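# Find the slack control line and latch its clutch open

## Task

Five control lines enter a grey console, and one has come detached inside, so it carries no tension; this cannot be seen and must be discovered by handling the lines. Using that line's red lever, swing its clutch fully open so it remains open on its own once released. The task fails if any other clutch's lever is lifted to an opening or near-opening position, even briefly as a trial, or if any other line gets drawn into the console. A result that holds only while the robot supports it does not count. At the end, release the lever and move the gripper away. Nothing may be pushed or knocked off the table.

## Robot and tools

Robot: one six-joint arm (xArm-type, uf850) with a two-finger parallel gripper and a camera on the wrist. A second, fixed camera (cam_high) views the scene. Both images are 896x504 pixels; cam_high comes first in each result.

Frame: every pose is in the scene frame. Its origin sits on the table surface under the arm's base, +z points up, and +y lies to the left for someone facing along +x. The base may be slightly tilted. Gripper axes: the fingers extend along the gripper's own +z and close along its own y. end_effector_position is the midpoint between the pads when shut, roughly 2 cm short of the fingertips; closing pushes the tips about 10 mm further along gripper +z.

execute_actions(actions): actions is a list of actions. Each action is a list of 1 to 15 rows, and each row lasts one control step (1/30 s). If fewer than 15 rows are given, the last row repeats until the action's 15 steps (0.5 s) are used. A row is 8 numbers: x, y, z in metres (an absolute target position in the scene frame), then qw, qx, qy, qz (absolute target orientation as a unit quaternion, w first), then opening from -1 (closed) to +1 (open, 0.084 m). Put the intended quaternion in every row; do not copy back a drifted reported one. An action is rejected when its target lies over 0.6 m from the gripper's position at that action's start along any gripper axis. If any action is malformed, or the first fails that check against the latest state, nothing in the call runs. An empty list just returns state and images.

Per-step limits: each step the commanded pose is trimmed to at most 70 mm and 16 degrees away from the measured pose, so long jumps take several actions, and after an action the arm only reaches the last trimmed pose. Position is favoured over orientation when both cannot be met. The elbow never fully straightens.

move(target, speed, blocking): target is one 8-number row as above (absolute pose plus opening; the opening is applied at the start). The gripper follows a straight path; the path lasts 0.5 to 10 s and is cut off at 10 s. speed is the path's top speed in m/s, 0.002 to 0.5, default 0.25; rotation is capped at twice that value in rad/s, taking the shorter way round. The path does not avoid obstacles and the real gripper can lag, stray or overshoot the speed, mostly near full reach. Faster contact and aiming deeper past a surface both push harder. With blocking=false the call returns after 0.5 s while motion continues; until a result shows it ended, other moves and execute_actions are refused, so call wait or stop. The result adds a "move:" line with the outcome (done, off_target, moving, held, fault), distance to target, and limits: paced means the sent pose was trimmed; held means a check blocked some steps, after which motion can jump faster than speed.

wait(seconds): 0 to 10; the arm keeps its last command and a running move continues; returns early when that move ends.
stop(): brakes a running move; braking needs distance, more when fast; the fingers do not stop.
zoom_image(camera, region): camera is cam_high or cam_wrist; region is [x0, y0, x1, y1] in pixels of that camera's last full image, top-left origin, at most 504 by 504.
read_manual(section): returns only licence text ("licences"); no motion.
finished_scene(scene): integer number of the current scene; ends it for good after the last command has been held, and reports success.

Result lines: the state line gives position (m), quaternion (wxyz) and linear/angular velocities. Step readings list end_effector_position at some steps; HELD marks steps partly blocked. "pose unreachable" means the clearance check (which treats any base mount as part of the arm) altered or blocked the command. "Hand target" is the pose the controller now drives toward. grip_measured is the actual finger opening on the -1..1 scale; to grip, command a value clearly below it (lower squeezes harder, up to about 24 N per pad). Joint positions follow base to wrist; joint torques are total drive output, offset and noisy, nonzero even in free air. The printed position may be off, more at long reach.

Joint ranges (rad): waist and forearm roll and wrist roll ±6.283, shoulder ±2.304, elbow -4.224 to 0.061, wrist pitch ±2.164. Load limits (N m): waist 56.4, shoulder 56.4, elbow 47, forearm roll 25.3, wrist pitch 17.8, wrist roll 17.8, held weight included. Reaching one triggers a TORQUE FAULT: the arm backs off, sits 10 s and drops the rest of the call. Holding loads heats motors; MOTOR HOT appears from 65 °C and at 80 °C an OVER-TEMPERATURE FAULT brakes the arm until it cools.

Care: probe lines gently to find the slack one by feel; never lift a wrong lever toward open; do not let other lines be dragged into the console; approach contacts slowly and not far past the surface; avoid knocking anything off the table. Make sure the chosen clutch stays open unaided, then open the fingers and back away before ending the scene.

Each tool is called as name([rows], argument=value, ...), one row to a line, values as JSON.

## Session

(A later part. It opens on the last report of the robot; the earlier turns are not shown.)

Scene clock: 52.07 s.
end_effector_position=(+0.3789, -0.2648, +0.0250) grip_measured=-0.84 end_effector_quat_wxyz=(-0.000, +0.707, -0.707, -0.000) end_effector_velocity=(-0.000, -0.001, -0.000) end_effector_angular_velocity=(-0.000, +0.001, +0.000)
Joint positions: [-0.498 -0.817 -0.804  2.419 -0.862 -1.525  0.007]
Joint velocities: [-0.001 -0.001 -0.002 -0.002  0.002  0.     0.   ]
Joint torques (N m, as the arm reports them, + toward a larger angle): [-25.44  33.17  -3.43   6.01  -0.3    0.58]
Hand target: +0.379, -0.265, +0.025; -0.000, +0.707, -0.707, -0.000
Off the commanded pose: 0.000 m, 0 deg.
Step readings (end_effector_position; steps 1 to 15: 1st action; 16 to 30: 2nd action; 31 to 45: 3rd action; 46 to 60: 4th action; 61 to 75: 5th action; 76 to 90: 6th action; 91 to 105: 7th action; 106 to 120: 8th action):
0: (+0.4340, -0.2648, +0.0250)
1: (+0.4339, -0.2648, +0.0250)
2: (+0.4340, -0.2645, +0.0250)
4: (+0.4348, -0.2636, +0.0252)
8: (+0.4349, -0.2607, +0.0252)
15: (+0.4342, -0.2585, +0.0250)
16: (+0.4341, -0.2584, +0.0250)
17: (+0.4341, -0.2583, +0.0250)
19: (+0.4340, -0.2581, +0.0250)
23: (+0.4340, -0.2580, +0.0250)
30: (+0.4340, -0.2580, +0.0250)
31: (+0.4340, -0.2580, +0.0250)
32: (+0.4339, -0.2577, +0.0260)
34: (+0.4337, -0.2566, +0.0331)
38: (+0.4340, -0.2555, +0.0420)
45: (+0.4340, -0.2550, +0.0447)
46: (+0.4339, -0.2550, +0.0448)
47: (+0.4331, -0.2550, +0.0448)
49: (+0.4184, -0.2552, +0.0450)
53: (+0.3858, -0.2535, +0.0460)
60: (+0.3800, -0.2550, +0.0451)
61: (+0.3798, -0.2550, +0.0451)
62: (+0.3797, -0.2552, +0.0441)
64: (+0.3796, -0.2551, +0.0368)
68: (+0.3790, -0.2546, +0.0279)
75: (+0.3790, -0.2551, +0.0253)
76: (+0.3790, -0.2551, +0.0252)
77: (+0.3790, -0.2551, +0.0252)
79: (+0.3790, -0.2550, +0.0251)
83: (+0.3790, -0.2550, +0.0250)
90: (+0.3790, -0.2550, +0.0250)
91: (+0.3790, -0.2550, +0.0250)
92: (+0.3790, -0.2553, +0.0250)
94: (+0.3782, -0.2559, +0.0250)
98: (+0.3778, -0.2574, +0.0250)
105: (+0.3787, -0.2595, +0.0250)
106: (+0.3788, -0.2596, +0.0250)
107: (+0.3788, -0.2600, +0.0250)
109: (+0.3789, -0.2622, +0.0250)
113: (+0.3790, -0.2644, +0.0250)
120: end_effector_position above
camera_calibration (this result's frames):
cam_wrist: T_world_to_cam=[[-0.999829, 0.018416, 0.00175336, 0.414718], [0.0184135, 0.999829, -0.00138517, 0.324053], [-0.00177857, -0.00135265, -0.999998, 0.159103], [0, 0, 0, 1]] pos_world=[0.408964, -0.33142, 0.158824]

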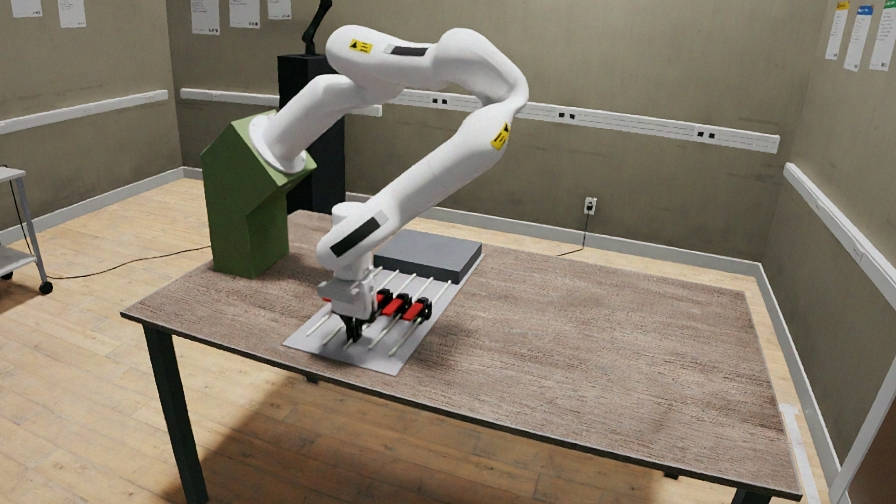

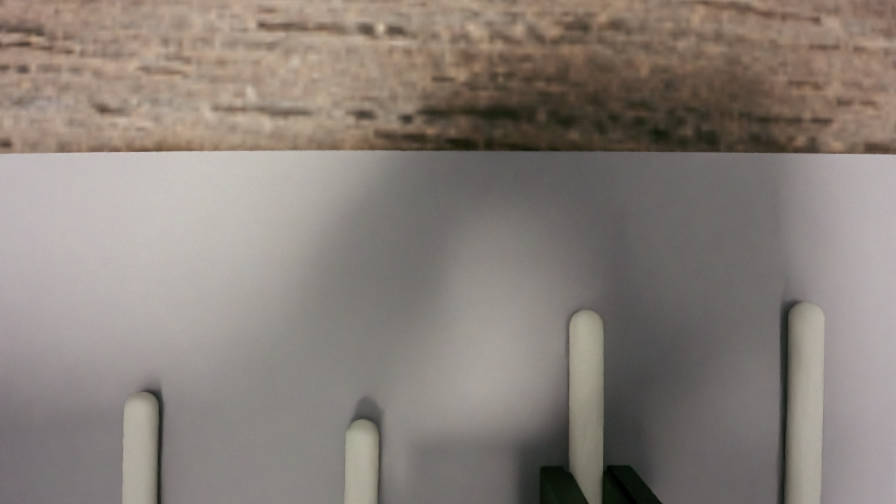

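execute_actions([
  [[0.379,-0.265,0.025,0,0.707,-0.707,0,0]],
  [[0.379,-0.255,0.045,0,0.707,-0.707,0,0]],
  [[0.324,-0.255,0.045,0,0.707,-0.707,0,0]],
  [[0.324,-0.255,0.025,0,0.707,-0.707,0,0]],
  [[0.324,-0.255,0.025,0,0.707,-0.707,0,-1]],
  [[0.324,-0.26,0.025,0,0.707,-0.707,0,-1]],
  [[0.324,-0.265,0.025,0,0.707,-0.707,0,-1]],
])

execute_actions([
  [[0.324,-0.265,0.025,0,0.707,-0.707,0,0]],
  [[0.324,-0.255,0.045,0,0.707,-0.707,0,0]],
  [[0.269,-0.255,0.045,0,0.707,-0.707,0,0]],
  [[0.269,-0.255,0.025,0,0.707,-0.707,0,0]],
  [[0.269,-0.255,0.025,0,0.707,-0.707,0,-1]],
  [[0.269,-0.26,0.025,0,0.707,-0.707,0,-1]],
  [[0.269,-0.265,0.025,0,0.707,-0.707,0,-1]],
])

Scene clock: 61.33 s.
end_effector_position=(+0.3239, -0.2647, +0.0250) grip_measured=-0.84 end_effector_quat_wxyz=(-0.000, +0.707, -0.707, -0.000) end_effector_velocity=(-0.000, +0.000, -0.000) end_effector_angular_velocity=(+0.002, -0.001, +0.000)
Joint positions: [-0.552 -0.909 -0.777  2.428 -0.949 -1.628  0.007]
Joint velocities: [ 0.    -0.    -0.    -0.002 -0.001  0.001  0.   ]
Joint torques (N m, as the arm reports them, + toward a larger angle): [-24.85  31.11  -3.15   6.59  -0.85   0.8 ]
Hand target: +0.324, -0.265, +0.025; -0.000, +0.707, -0.707, -0.000
Off the commanded pose: 0.000 m, 0 deg.
Step readings (end_effector_position; steps 1 to 15: 1st action; 16 to 30: 2nd action; 31 to 45: 3rd action; 46 to 60: 4th action; 61 to 75: 5th action; 76 to 90: 6th action; 91 to 105: 7th action):
0: (+0.3790, -0.2649, +0.0250)
1: (+0.3790, -0.2649, +0.0250)
2: (+0.3797, -0.2664, +0.0251)
4: (+0.3809, -0.2679, +0.0251)
8: (+0.3799, -0.2665, +0.0251)
15: (+0.3791, -0.2653, +0.0250)
16: (+0.3791, -0.2652, +0.0250)
17: (+0.3791, -0.2647, +0.0258)
19: (+0.3789, -0.2611, +0.0326)
23: (+0.3789, -0.2564, +0.0419)
30: (+0.3790, -0.2551, +0.0447)
31: (+0.3790, -0.2551, +0.0448)
32: (+0.3781, -0.2551, +0.0448)
34: (+0.3630, -0.2552, +0.0450)
38: (+0.3310, -0.2531, +0.0463)
45: (+0.3250, -0.2550, +0.0451)
46: (+0.3248, -0.2550, +0.0451)
47: (+0.3247, -0.2552, +0.0440)
49: (+0.3245, -0.2550, +0.0367)
53: (+0.3241, -0.2546, +0.0278)
60: (+0.3240, -0.2551, +0.0253)
61: (+0.3240, -0.2551, +0.0252)
62: (+0.3240, -0.2551, +0.0252)
64: (+0.3240, -0.2550, +0.0251)
68: (+0.3240, -0.2550, +0.0250)
75: (+0.3240, -0.2550, +0.0250)
76: (+0.3240, -0.2550, +0.0250)
77: (+0.3239, -0.2553, +0.0250)
79: (+0.3230, -0.2559, +0.0251)
83: (+0.3225, -0.2572, +0.0251)
90: (+0.3236, -0.2594, +0.0250)
91: (+0.3237, -0.2594, +0.0250)
92: (+0.3236, -0.2598, +0.0250)
94: (+0.3239, -0.2622, +0.0250)
98: (+0.3239, -0.2643, +0.0250)
105: end_effector_position above
camera_calibration (this result's frames):
cam_wrist: T_world_to_cam=[[-0.999832, 0.0182534, 0.00171425, 0.359707], [0.0182515, 0.999833, -0.00112702, 0.325063], [-0.00173453, -0.00109554, -0.999998, 0.159066], [0, 0, 0, 1]] pos_world=[0.35399, -0.331401, 0.158815]

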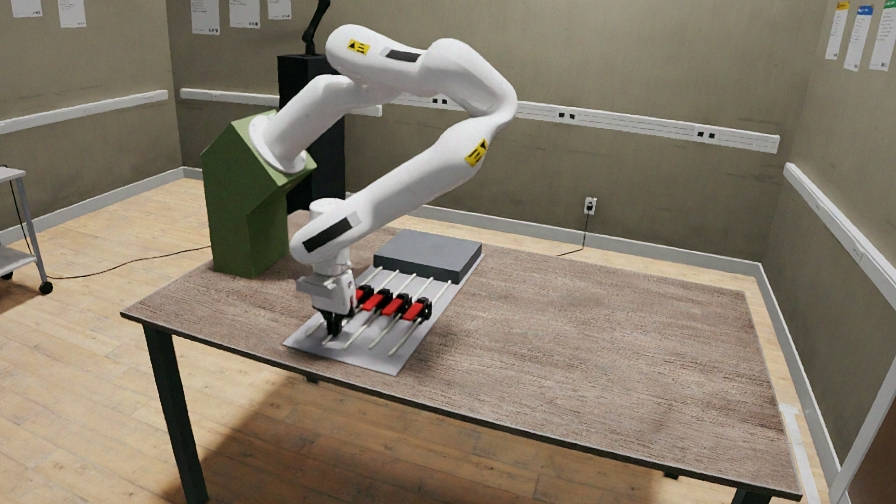

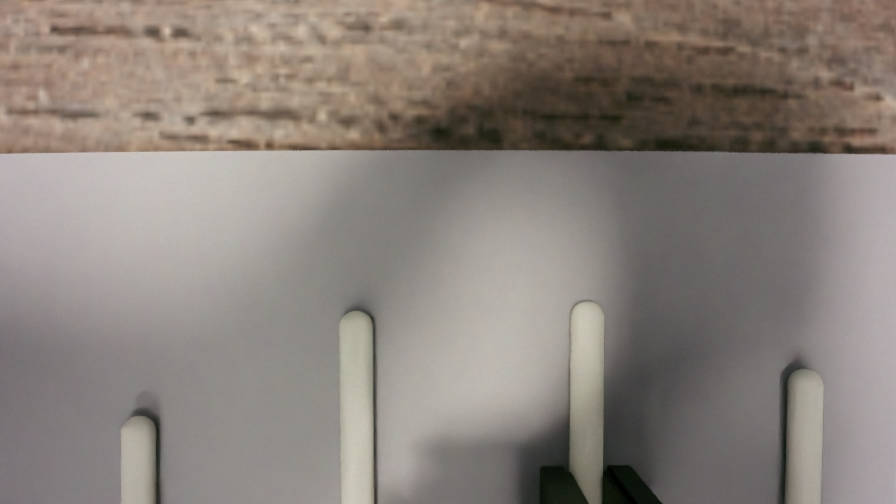

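Scene clock: 64.83 s.
end_effector_position=(+0.2690, -0.2648, +0.0250) grip_measured=-0.84 end_effector_quat_wxyz=(-0.000, +0.707, -0.707, -0.000) end_effector_velocity=(+0.000, +0.001, +0.000) end_effector_angular_velocity=(+0.003, -0.000, +0.002)
Joint positions: [-0.614 -1.014 -0.77   2.421 -1.027 -1.728  0.007]
Joint velocities: [ 0.001  0.001  0.001 -0.003  0.     0.001  0.   ]
Joint torques (N m, as the arm reports them, + toward a larger angle): [-26.29  31.85  -2.94   6.84  -1.56   0.63]
Hand target: +0.269, -0.265, +0.025; -0.000, +0.707, -0.707, -0.000
Off the commanded pose: 0.000 m, 0 deg.
Step readings (end_effector_position; steps 1 to 15: 1st action; 16 to 30: 2nd action; 31 to 45: 3rd action; 46 to 60: 4th action; 61 to 75: 5th action; 76 to 90: 6th action; 91 to 105: 7th action):
0: (+0.3239, -0.2647, +0.0250)
1: (+0.3240, -0.2648, +0.0250)
2: (+0.3248, -0.2663, +0.0250)
4: (+0.3261, -0.2680, +0.0249)
8: (+0.3250, -0.2665, +0.0250)
15: (+0.3242, -0.2653, +0.0250)
16: (+0.3241, -0.2652, +0.0250)
17: (+0.3241, -0.2647, +0.0258)
19: (+0.3240, -0.2611, +0.0326)
23: (+0.3238, -0.2563, +0.0419)
30: (+0.3240, -0.2551, +0.0447)
31: (+0.3240, -0.2551, +0.0448)
32: (+0.3230, -0.2551, +0.0448)
34: (+0.3079, -0.2552, +0.0450)
38: (+0.2763, -0.2527, +0.0464)
45: (+0.2700, -0.2549, +0.0451)
46: (+0.2698, -0.2550, +0.0450)
47: (+0.2697, -0.2552, +0.0440)
49: (+0.2695, -0.2550, +0.0367)
53: (+0.2691, -0.2546, +0.0278)
60: (+0.2690, -0.2551, +0.0253)
61: (+0.2690, -0.2551, +0.0252)
62: (+0.2690, -0.2551, +0.0252)
64: (+0.2690, -0.2550, +0.0251)
68: (+0.2690, -0.2550, +0.0250)
75: (+0.2690, -0.2550, +0.0250)
76: (+0.2690, -0.2550, +0.0250)
77: (+0.2689, -0.2553, +0.0250)
79: (+0.2680, -0.2559, +0.0252)
83: (+0.2673, -0.2569, +0.0253)
90: (+0.2686, -0.2592, +0.0251)
91: (+0.2687, -0.2594, +0.0251)
92: (+0.2687, -0.2598, +0.0250)
94: (+0.2689, -0.2621, +0.0250)
98: (+0.2689, -0.2642, +0.0250)
105: end_effector_position above
camera_calibration (this result's frames):
cam_wrist: T_world_to_cam=[[-0.999834, 0.01815, 0.0015594, 0.304765], [0.0181485, 0.999835, -0.00101997, 0.32613], [-0.00157765, -0.000991497, -0.999998, 0.158956], [0, 0, 0, 1]] pos_world=[0.299046, -0.33145, 0.158813]

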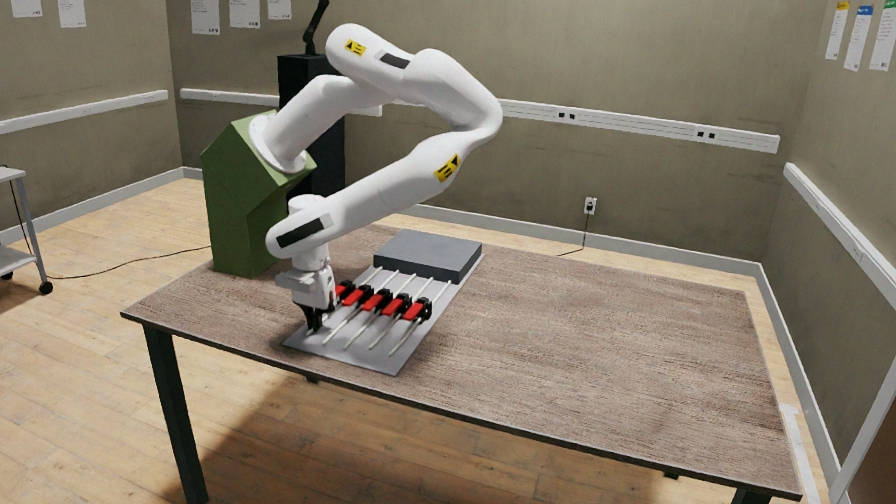

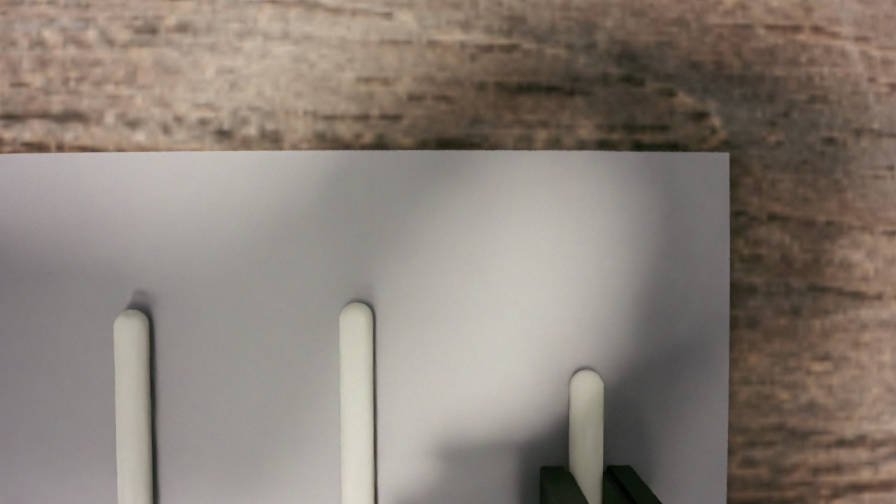

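execute_actions([
  [[0.269,-0.265,0.025,0,0.707,-0.707,0,0]],
  [[0.269,-0.265,0.06,0,0.707,-0.707,0,0.75]],
])

move(target=[0.28,-0.2,0.12,0,0.707,-0.707,0,0.75])

move(target=[0.2965,0.02,0.1,0,0.707,-0.707,0,0.75])

move(target=[0.2965,0.02,0.02,0,0.707,-0.707,0,0.75], speed=0.1)

move(target=[0.2965,0.02,0.02,0,0.707,-0.707,0,0])

Scene clock: 73.63 s.
end_effector_position=(+0.2690, -0.2649, +0.0594) grip_measured=+0.75 end_effector_quat_wxyz=(-0.000, +0.707, -0.707, +0.000) end_effector_velocity=(+0.000, -0.000, +0.005) end_effector_angular_velocity=(+0.002, +0.001, +0.001)
Joint positions: [-0.669 -0.944 -0.696  2.377 -1.02  -1.742  0.075]
Joint velocities: [-0.009  0.012  0.01  -0.011  0.005 -0.     0.   ]
Joint torques (N m, as the arm reports them, + toward a larger angle): [-16.48  25.54   5.24   1.13  -0.76   0.49]
Hand target: +0.269, -0.265, +0.060; -0.000, +0.707, -0.707, +0.000
Off the commanded pose: 0.001 m, 0 deg.
Step readings (end_effector_position; steps 1 to 15: 1st action; 16 to 30: 2nd action):
0: (+0.2690, -0.2648, +0.0250)
1: (+0.2690, -0.2648, +0.0250)
2: (+0.2701, -0.2665, +0.0249)
4: (+0.2715, -0.2684, +0.0247)
8: (+0.2702, -0.2667, +0.0249)
15: (+0.2692, -0.2653, +0.0250)
16: (+0.2691, -0.2652, +0.0250)
17: (+0.2690, -0.2649, +0.0261)
19: (+0.2687, -0.2646, +0.0371)
23: (+0.2686, -0.2650, +0.0539)
30: end_effector_position above
camera_calibration (this result's frames):
cam_wrist: T_world_to_cam=[[-0.999827, 0.0185437, 0.0016096, 0.304762], [0.0185409, 0.999827, -0.0017696, 0.326203], [-0.00164214, -0.00173945, -0.999997, 0.19316], [0, 0, 0, 1]] pos_world=[0.298978, -0.331462, 0.193246]

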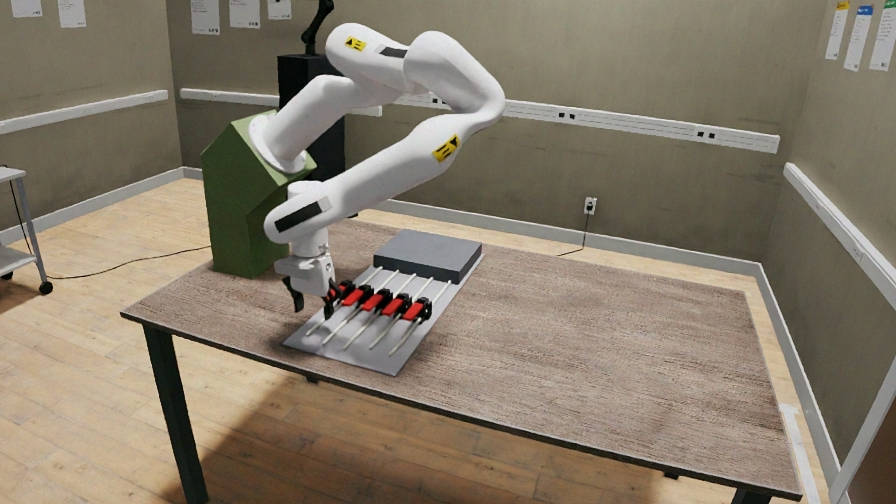

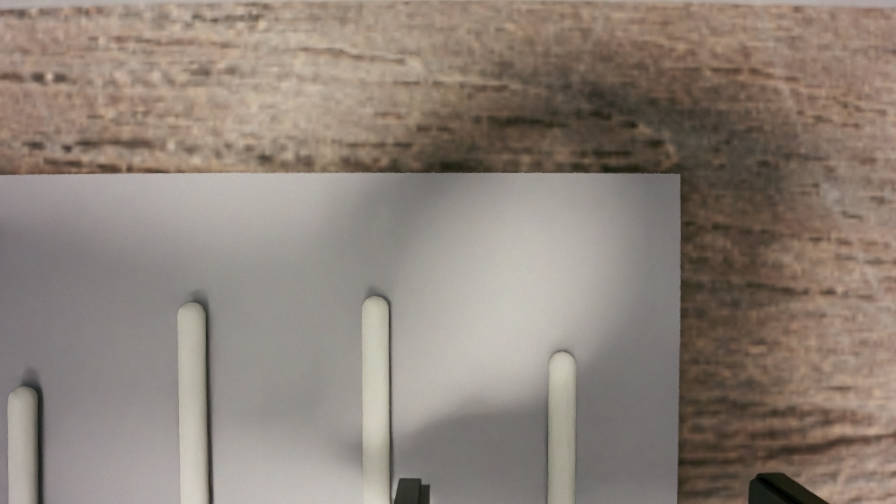

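Scene clock: 74.63 s.
end_effector_position=(+0.2800, -0.2001, +0.1198) grip_measured=+0.75 end_effector_quat_wxyz=(+0.000, +0.707, -0.707, +0.000) end_effector_velocity=(+0.000, +0.002, +0.001) end_effector_angular_velocity=(+0.003, +0.002, +0.002)
Joint positions: [-0.627 -0.765 -0.459  2.435 -1.072 -1.778  0.075]
Joint velocities: [ 0.003  0.005  0.005 -0.     0.002  0.    -0.   ]
Joint torques (N m, as the arm reports them, + toward a larger angle): [-12.61  25.78   6.28   1.56  -0.75   0.68]
Hand target: +0.280, -0.200, +0.120; +0.000, +0.707, -0.707, +0.000
Off the commanded pose: 0.000 m, 0 deg.
move: done
camera_calibration (this result's frames):
cam_wrist: T_world_to_cam=[[-0.999829, 0.0184118, 0.00172012, 0.314434], [0.0184085, 0.999829, -0.00194973, 0.26144], [-0.00175572, -0.00191773, -0.999997, 0.253656], [0, 0, 0, 1]] pos_world=[0.310013, -0.266698, 0.253624]

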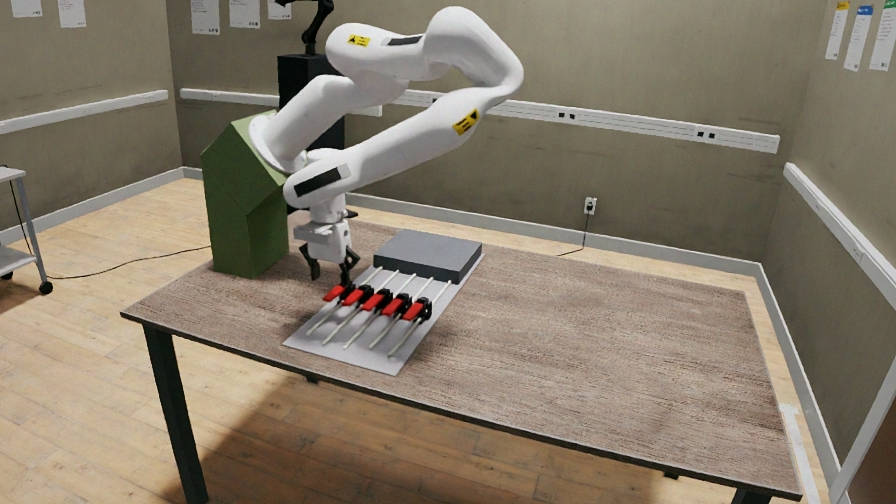

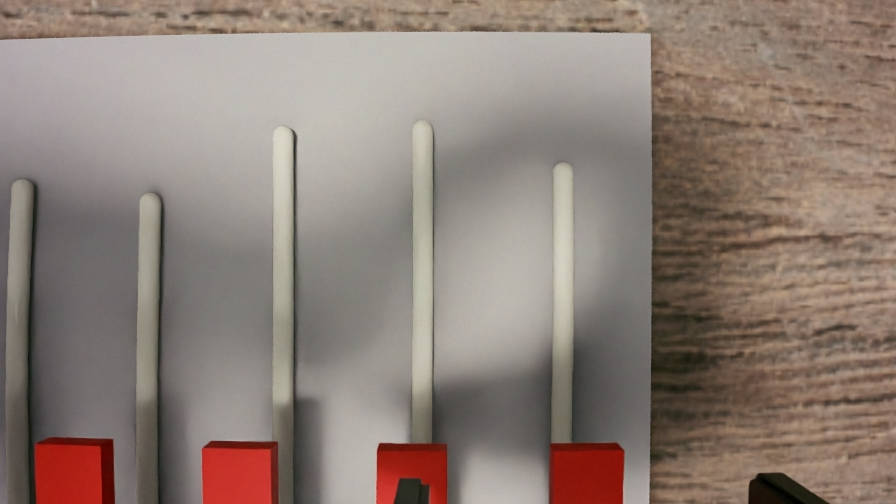

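Scene clock: 76.17 s.
end_effector_position=(+0.2967, +0.0191, +0.1000) grip_measured=+0.75 end_effector_quat_wxyz=(-0.000, +0.707, -0.707, +0.000) end_effector_velocity=(-0.001, +0.002, -0.001) end_effector_angular_velocity=(-0.008, +0.005, +0.001)
Joint positions: [ 0.242 -0.739 -0.305  3.149 -1.287 -1.511  0.075]
Joint velocities: [ 0.017  0.001 -0.002  0.021  0.009  0.004 -0.   ]
Joint torques (N m, as the arm reports them, + toward a larger angle): [ 0.73 23.28 11.99  0.82 -0.66  0.52]
Hand target: +0.297, +0.019, +0.100; -0.000, +0.708, -0.707, +0.000
Off the commanded pose: 0.001 m, 0 deg.
move: done
camera_calibration (this result's frames):
cam_wrist: T_world_to_cam=[[-0.999844, 0.017643, 0.00109464, 0.327268], [0.0176416, 0.999844, -0.00127794, 0.0420473], [-0.00111702, -0.00125843, -0.999999, 0.234152], [0, 0, 0, 1]] pos_world=[0.326737, -0.04752, 0.233847]

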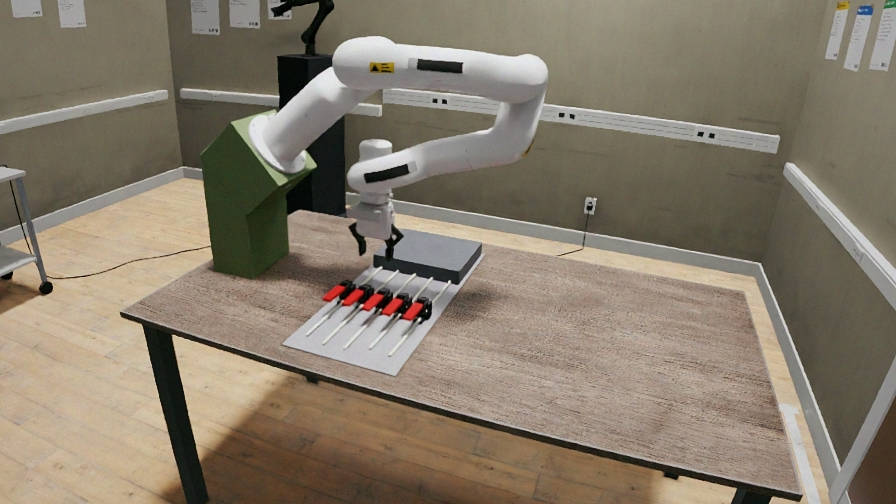

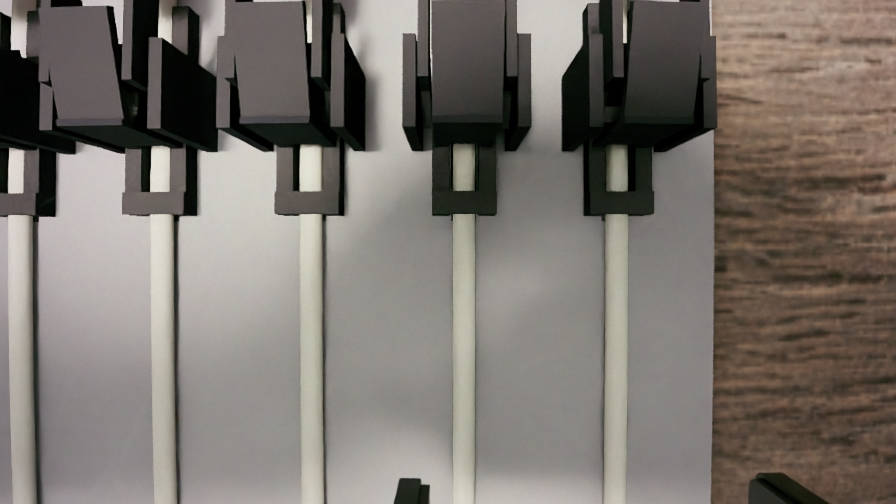

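Scene clock: 77.47 s.
end_effector_position=(+0.2965, +0.0199, +0.0202) grip_measured=+0.75 end_effector_quat_wxyz=(+0.000, +0.707, -0.707, -0.000) end_effector_velocity=(+0.001, +0.000, -0.002) end_effector_angular_velocity=(-0.000, -0.002, +0.000)
Joint positions: [ 0.243 -0.918 -0.513  3.15  -1.258 -1.51   0.075]
Joint velocities: [ 0.001 -0.004 -0.006  0.001 -0.     0.    -0.   ]
Joint torques (N m, as the arm reports them, + toward a larger angle): [-0.05 24.34 12.26  1.02 -0.63  0.47]
Hand target: +0.297, +0.020, +0.020; -0.000, +0.707, -0.707, -0.000
Off the commanded pose: 0.000 m, 0 deg.
move: done
camera_calibration (this result's frames):
cam_wrist: T_world_to_cam=[[-0.999825, 0.0186461, 0.00170141, 0.327095], [0.0186431, 0.999825, -0.0017588, 0.0408855], [-0.00173391, -0.00172677, -0.999997, 0.154522], [0, 0, 0, 1]] pos_world=[0.326543, -0.0467105, 0.154037]

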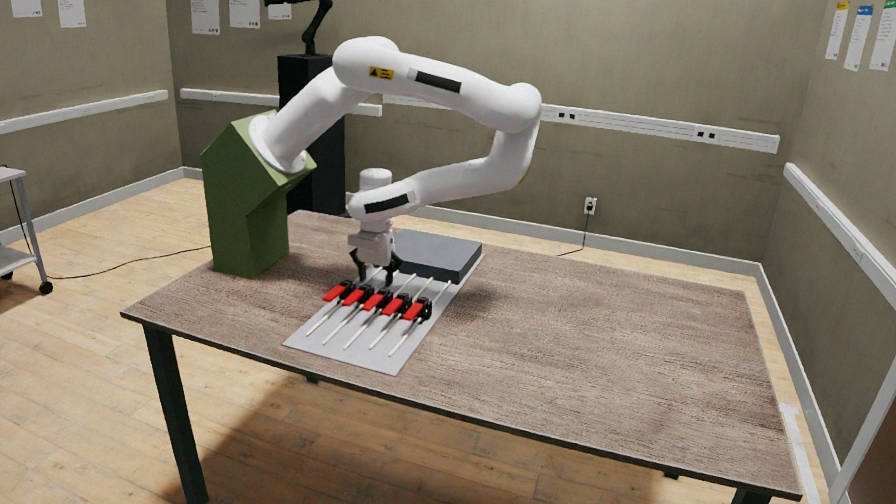

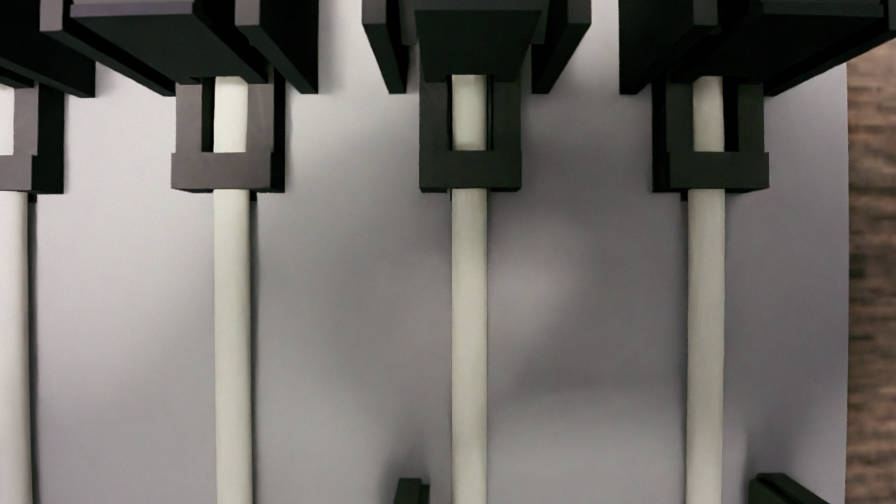

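Scene clock: 78.17 s.
end_effector_position=(+0.2956, +0.0199, +0.0207) grip_measured=+0.02 end_effector_quat_wxyz=(+0.001, +0.707, -0.707, -0.001) end_effector_velocity=(-0.001, -0.001, +0.000) end_effector_angular_velocity=(-0.002, +0.001, -0.001)
Joint positions: [ 0.243 -0.919 -0.512  3.151 -1.258 -1.51   0.045]
Joint velocities: [-0.001  0.     0.001  0.001  0.001 -0.     0.   ]
Joint torques (N m, as the arm reports them, + toward a larger angle): [ 1.27 19.91  1.19  0.53 -0.11  0.45]
Hand target: +0.297, +0.020, +0.020; -0.000, +0.707, -0.707, +0.000
Off the commanded pose: 0.001 m, 0 deg.
move: done
camera_calibration (this result's frames):
cam_wrist: T_world_to_cam=[[-0.999821, 0.0186191, 0.00332623, 0.326125], [0.0186124, 0.999825, -0.00202245, 0.0409204], [-0.0033633, -0.00196018, -0.999992, 0.155513], [0, 0, 0, 1]] pos_world=[0.325829, -0.0466806, 0.15451]

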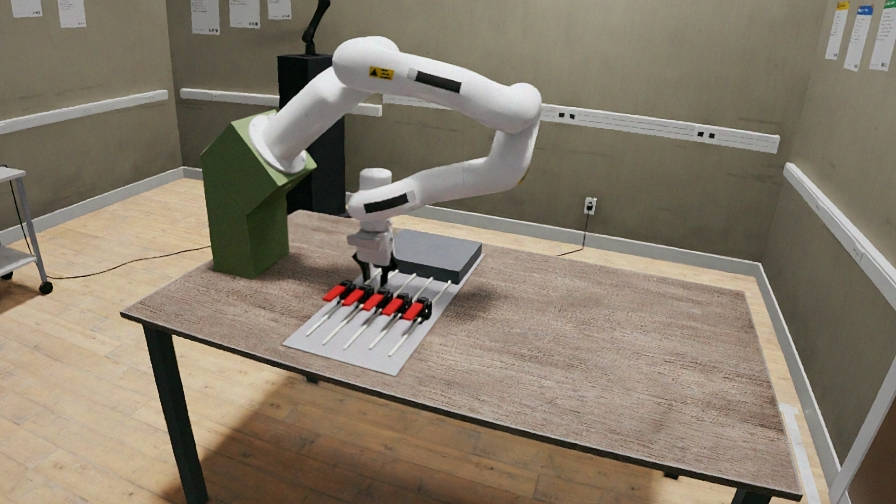

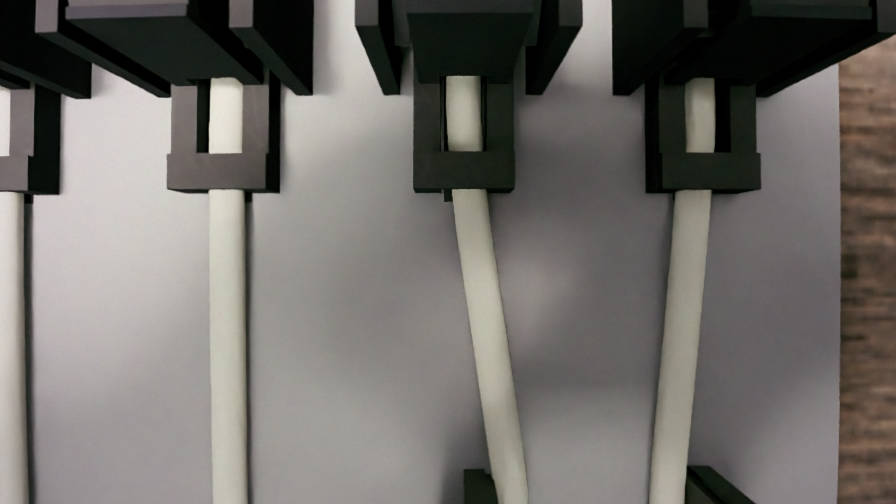

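Both deflect; see which one stays bent after release. Use z .023.

execute_actions([
  [[0.2965,0.02,0.022,0,0.707,-0.707,0,0.75]],
  [[0.2965,0.02,0.045,0,0.707,-0.707,0,0.75]],
  [[0.35,0.02,0.045,0,0.707,-0.707,0,0.75]],
  [[0.4065,0.02,0.045,0,0.707,-0.707,0,0.75]],
  [[0.4065,0.02,0.023,0,0.707,-0.707,0,0.75]],
  [[0.4065,0.02,0.023,0,0.707,-0.707,0,0]],
])

execute_actions([
  [[0.4065,0.02,0.023,0,0.707,-0.707,0,0.75]],
  [[0.4065,0.02,0.06,0,0.707,-0.707,0,0.75]],
  [[0.39,0.02,0.12,0,0.707,-0.707,0,0.75]],
  [[0.38,0.02,0.17,0,0.707,-0.707,0,0.75]],
])

Scene clock: 85.37 s.
end_effector_position=(+0.4067, +0.0200, +0.0230) grip_measured=-0.01 end_effector_quat_wxyz=(-0.000, +0.707, -0.707, +0.000) end_effector_velocity=(-0.001, -0.001, -0.000) end_effector_angular_velocity=(-0.001, +0.002, -0.001)
Joint positions: [ 0.223 -0.659 -0.569  3.134 -0.943 -1.515  0.044]
Joint velocities: [-0.001 -0.001 -0.     0.001  0.002 -0.    -0.   ]
Joint torques (N m, as the arm reports them, + toward a larger angle): [ 0.95 29.06  8.63  0.77 -0.2   0.59]
Hand target: +0.407, +0.020, +0.023; -0.000, +0.707, -0.707, +0.000
Off the commanded pose: 0.000 m, 0 deg.
Step readings (end_effector_position; steps 1 to 15: 1st action; 16 to 30: 2nd action; 31 to 45: 3rd action; 46 to 60: 4th action; 61 to 75: 5th action; 76 to 90: 6th action):
0: (+0.2955, +0.0199, +0.0207)
1: (+0.2955, +0.0199, +0.0207)
2: (+0.2957, +0.0200, +0.0205)
4: (+0.2972, +0.0202, +0.0200)
8: (+0.2976, +0.0202, +0.0208)
15: (+0.2967, +0.0200, +0.0218)
16: (+0.2966, +0.0200, +0.0219)
17: (+0.2967, +0.0200, +0.0228)
19: (+0.2965, +0.0200, +0.0307)
23: (+0.2961, +0.0200, +0.0416)
30: (+0.2965, +0.0200, +0.0447)
31: (+0.2965, +0.0200, +0.0448)
32: (+0.2971, +0.0200, +0.0449)
34: (+0.3092, +0.0199, +0.0451)
38: (+0.3426, +0.0199, +0.0449)
45: (+0.3490, +0.0200, +0.0451)
46: (+0.3491, +0.0200, +0.0451)
47: (+0.3499, +0.0199, +0.0451)
49: (+0.3624, +0.0199, +0.0453)
53: (+0.3989, +0.0199, +0.0454)
60: (+0.4054, +0.0200, +0.0451)
61: (+0.4055, +0.0200, +0.0450)
62: (+0.4058, +0.0200, +0.0441)
64: (+0.4060, +0.0200, +0.0366)
68: (+0.4061, +0.0200, +0.0264)
75: (+0.4065, +0.0200, +0.0233)
76: (+0.4065, +0.0200, +0.0232)
77: (+0.4065, +0.0200, +0.0232)
79: (+0.4066, +0.0200, +0.0231)
83: (+0.4071, +0.0200, +0.0230)
90: end_effector_position above
camera_calibration (this result's frames):
cam_wrist: T_world_to_cam=[[-0.999826, 0.0186189, 0.00122025, 0.437225], [0.0186167, 0.999825, -0.00178837, 0.0387551], [-0.00125333, -0.00176534, -0.999998, 0.157311], [0, 0, 0, 1]] pos_world=[0.436624, -0.0466113, 0.156846]

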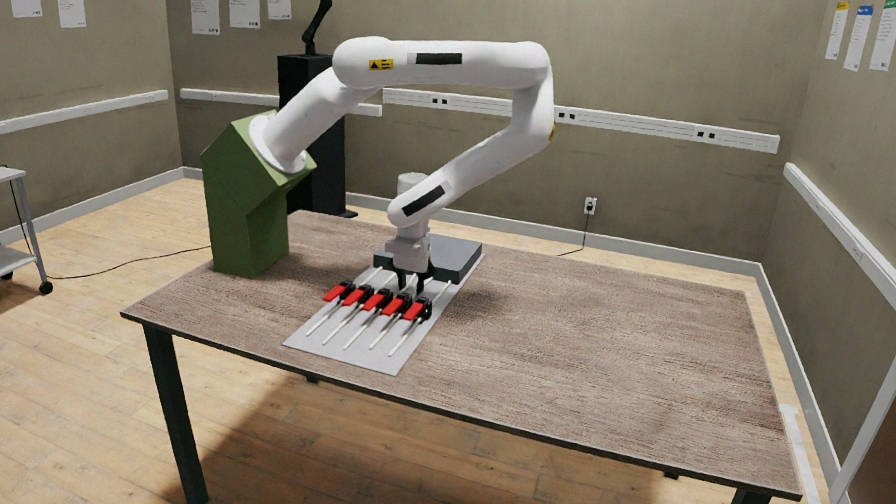

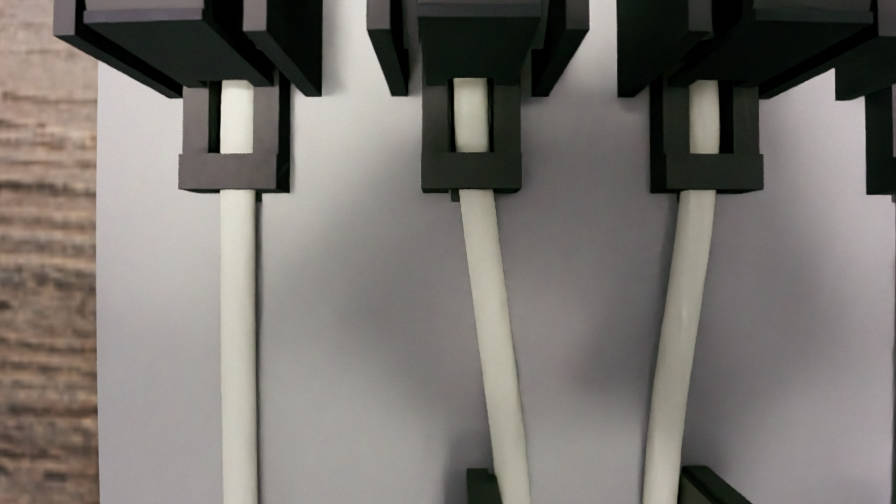

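Scene clock: 87.37 s.
end_effector_position=(+0.3798, +0.0201, +0.1685) grip_measured=+0.75 end_effector_quat_wxyz=(-0.000, +0.707, -0.707, +0.000) end_effector_velocity=(+0.002, -0.000, +0.014) end_effector_angular_velocity=(-0.001, +0.003, -0.001)
Joint positions: [ 0.226 -0.241 -0.194  3.136 -0.9   -1.515  0.075]
Joint velocities: [-0.     0.069  0.029  0.     0.043  0.    -0.   ]
Joint torques (N m, as the arm reports them, + toward a larger angle): [-3.12 23.32  7.28  0.69 -0.85  0.51]
Hand target: +0.380, +0.020, +0.170; -0.000, +0.707, -0.707, -0.000
Off the commanded pose: 0.002 m, 0 deg.
Step readings (end_effector_position; steps 1 to 15: 1st action; 16 to 30: 2nd action; 31 to 45: 3rd action; 46 to 60: 4th action):
0: (+0.4067, +0.0200, +0.0230)
1: (+0.4066, +0.0200, +0.0230)
2: (+0.4065, +0.0200, +0.0230)
4: (+0.4060, +0.0201, +0.0231)
8: (+0.4061, +0.0200, +0.0231)
15: (+0.4064, +0.0200, +0.0230)
16: (+0.4064, +0.0200, +0.0230)
17: (+0.4063, +0.0200, +0.0239)
19: (+0.4058, +0.0200, +0.0344)
23: (+0.4056, +0.0200, +0.0528)
30: (+0.4064, +0.0201, +0.0593)
31: (+0.4064, +0.0201, +0.0595)
32: (+0.4062, +0.0201, +0.0606)
34: (+0.4021, +0.0201, +0.0732)
38: (+0.3902, +0.0199, +0.1041)
45: (+0.3900, +0.0201, +0.1182)
46: (+0.3900, +0.0201, +0.1187)
47: (+0.3898, +0.0201, +0.1200)
49: (+0.3868, +0.0201, +0.1320)
53: (+0.3791, +0.0199, +0.1570)
60: end_effector_position above
camera_calibration (this result's frames):
cam_wrist: T_world_to_cam=[[-0.999826, 0.0186447, 0.000989889, 0.410262], [0.0186431, 0.999825, -0.00164565, 0.0393825], [-0.0010204, -0.0016269, -0.999998, 0.302711], [0, 0, 0, 1]] pos_world=[0.409765, -0.0465324, 0.302369]

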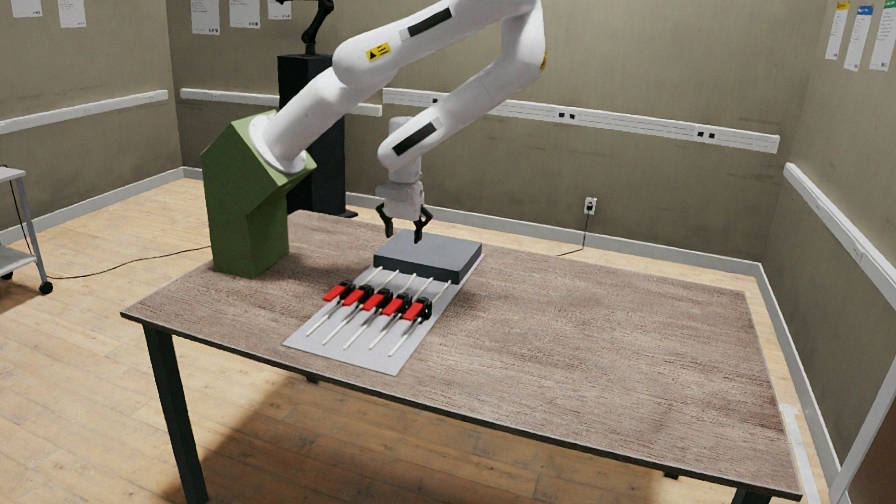

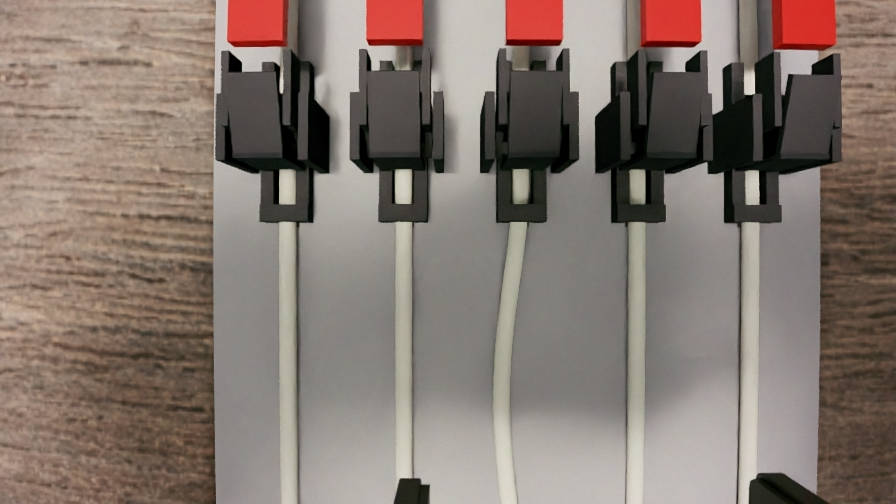

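move(target=[0.378,-0.19,0.11,0,0.707,-0.707,0,-0.1])

execute_actions([
  [[0.378,-0.19,0.08,0,0.707,-0.707,0,-0.1]],
  [[0.378,-0.19,0.06,0,0.707,-0.707,0,-0.1]],
  [[0.378,-0.19,0.06,0,0.707,-0.707,0,-0.6]],
  [[0.378,-0.188,0.078,0,0.707,-0.707,0,-0.6]],
  [[0.378,-0.183,0.095,0,0.707,-0.707,0,-0.6]],
  [[0.378,-0.175,0.111,0,0.707,-0.707,0,-0.6]],
])

zoom_image(camera="cam_high", region=[270,220,510,380])

Scene clock: 95.77 s.
end_effector_position=(+0.3779, -0.1893, +0.1103) grip_measured=-0.11 end_effector_quat_wxyz=(-0.000, +0.707, -0.707, -0.000) end_effector_velocity=(+0.002, -0.003, -0.002) end_effector_angular_velocity=(+0.001, -0.003, -0.001)
Joint positions: [-0.453 -0.556 -0.502  2.485 -0.895 -1.558  0.039]
Joint velocities: [-0.005 -0.005 -0.009 -0.008 -0.     0.004 -0.   ]
Joint torques (N m, as the arm reports them, + toward a larger angle): [-8.61 28.27  4.9   0.92 -0.55  0.61]
Hand target: +0.378, -0.190, +0.110; -0.000, +0.707, -0.707, -0.000
Off the commanded pose: 0.001 m, 0 deg.
move: done
camera_calibration (this result's frames):
cam_wrist: T_world_to_cam=[[-0.999818, 0.0189858, 0.00162337, 0.412256], [0.0189832, 0.999819, -0.0016037, 0.248524], [-0.00165352, -0.0015726, -0.999997, 0.244453], [0, 0, 0, 1]] pos_world=[0.407868, -0.255921, 0.244182]

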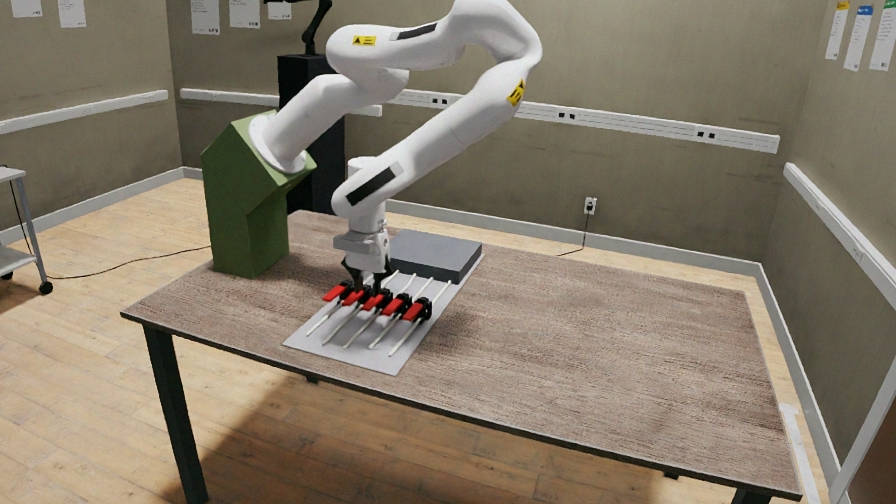

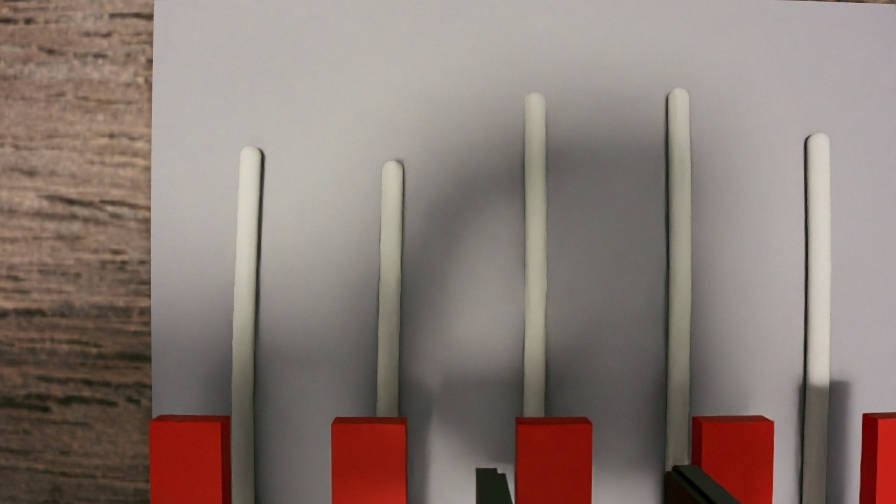

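Scene clock: 98.77 s.
end_effector_position=(+0.3786, -0.1750, +0.1107) grip_measured=-0.51 end_effector_quat_wxyz=(-0.001, +0.707, -0.707, +0.001) end_effector_velocity=(+0.001, +0.000, +0.002) end_effector_angular_velocity=(-0.000, -0.001, -0.000)
Joint positions: [-0.418 -0.545 -0.48   2.524 -0.908 -1.565  0.022]
Joint velocities: [-0.002  0.006  0.004 -0.002  0.     0.001 -0.   ]
Joint torques (N m, as the arm reports them, + toward a larger angle): [-23.78  23.98  10.29   5.74   3.06   0.31]
Hand target: +0.378, -0.175, +0.111; -0.000, +0.707, -0.707, +0.000
Off the commanded pose: 0.001 m, 0 deg.
Step readings (end_effector_position; steps 1 to 15: 1st action; 16 to 30: 2nd action; 31 to 45: 3rd action; 46 to 60: 4th action; 61 to 75: 5th action; 76 to 90: 6th action):
0: (+0.3779, -0.1893, +0.1103)
1: (+0.3779, -0.1894, +0.1103)
2: (+0.3780, -0.1895, +0.1093)
4: (+0.3781, -0.1896, +0.0999)
8: (+0.3776, -0.1893, +0.0852)
15: (+0.3780, -0.1901, +0.0805)
16: (+0.3780, -0.1901, +0.0804)
17: (+0.3781, -0.1902, +0.0794)
19: (+0.3781, -0.1901, +0.0722)
23: (+0.3778, -0.1897, +0.0630)
30: (+0.3780, -0.1901, +0.0603)
31: (+0.3780, -0.1901, +0.0602)
32: (+0.3780, -0.1901, +0.0602)
34: (+0.3795, -0.1902, +0.0600)
38: (+0.3793, -0.1902, +0.0600)
45: (+0.3790, -0.1902, +0.0600)
46: (+0.3790, -0.1901, +0.0600)
47: (+0.3789, -0.1900, +0.0608)
49: (+0.3789, -0.1891, +0.0670)
53: (+0.3787, -0.1876, +0.0750)
60: (+0.3787, -0.1872, +0.0776)
61: (+0.3787, -0.1872, +0.0777)
62: (+0.3786, -0.1869, +0.0786)
64: (+0.3787, -0.1853, +0.0847)
68: (+0.3787, -0.1832, +0.0923)
75: (+0.3787, -0.1826, +0.0946)
76: (+0.3787, -0.1826, +0.0947)
77: (+0.3787, -0.1821, +0.0956)
79: (+0.3787, -0.1795, +0.1013)
83: (+0.3787, -0.1760, +0.1084)
90: end_effector_position above
camera_calibration (this result's frames):
cam_wrist: T_world_to_cam=[[-0.99983, 0.0184085, -0.000929067, 0.412936], [0.01841, 0.999829, -0.0016215, 0.234475], [0.000899059, -0.00163833, -0.999998, 0.243862], [0, 0, 0, 1]] pos_world=[0.408329, -0.241637, 0.244626]

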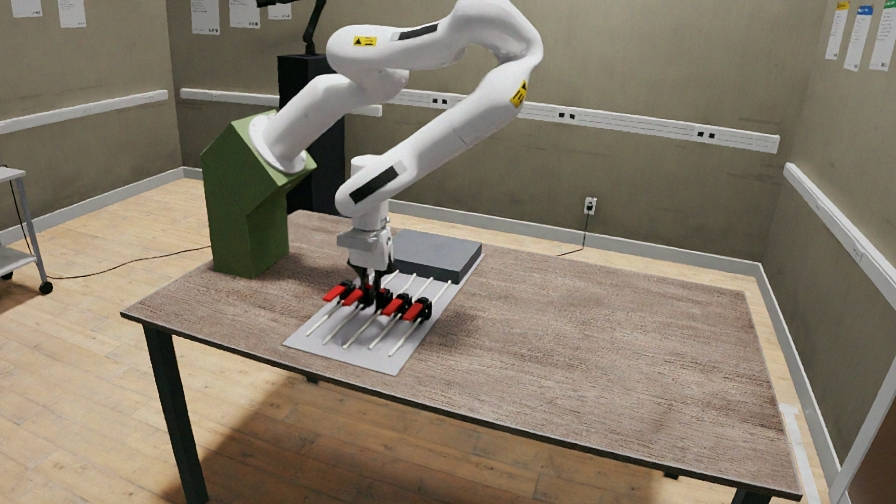

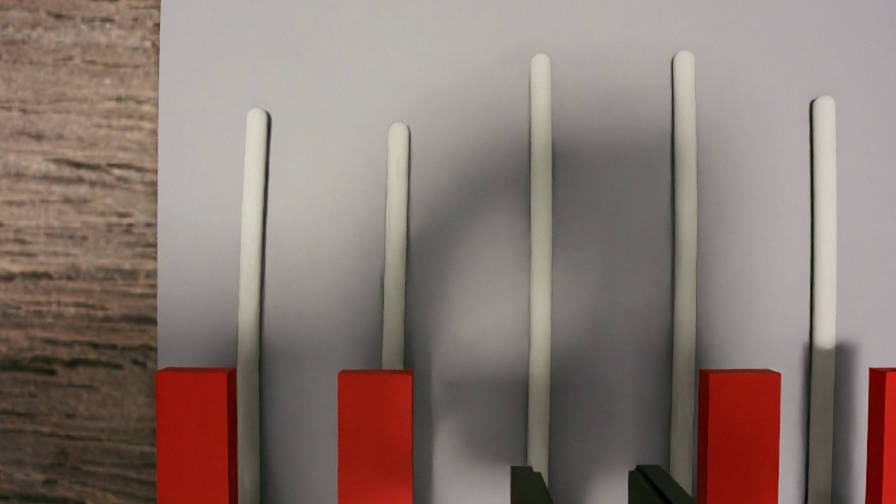

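Region (270, 220, 510, 380) of cam_high's 896x504 image, scaled by 2.100, with more detail than that image has.

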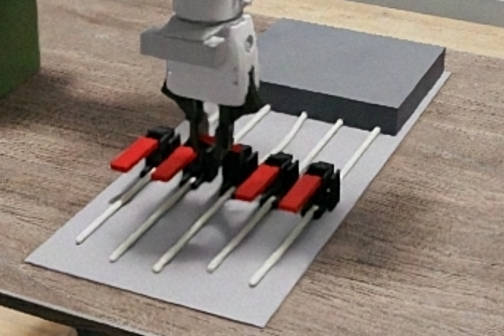

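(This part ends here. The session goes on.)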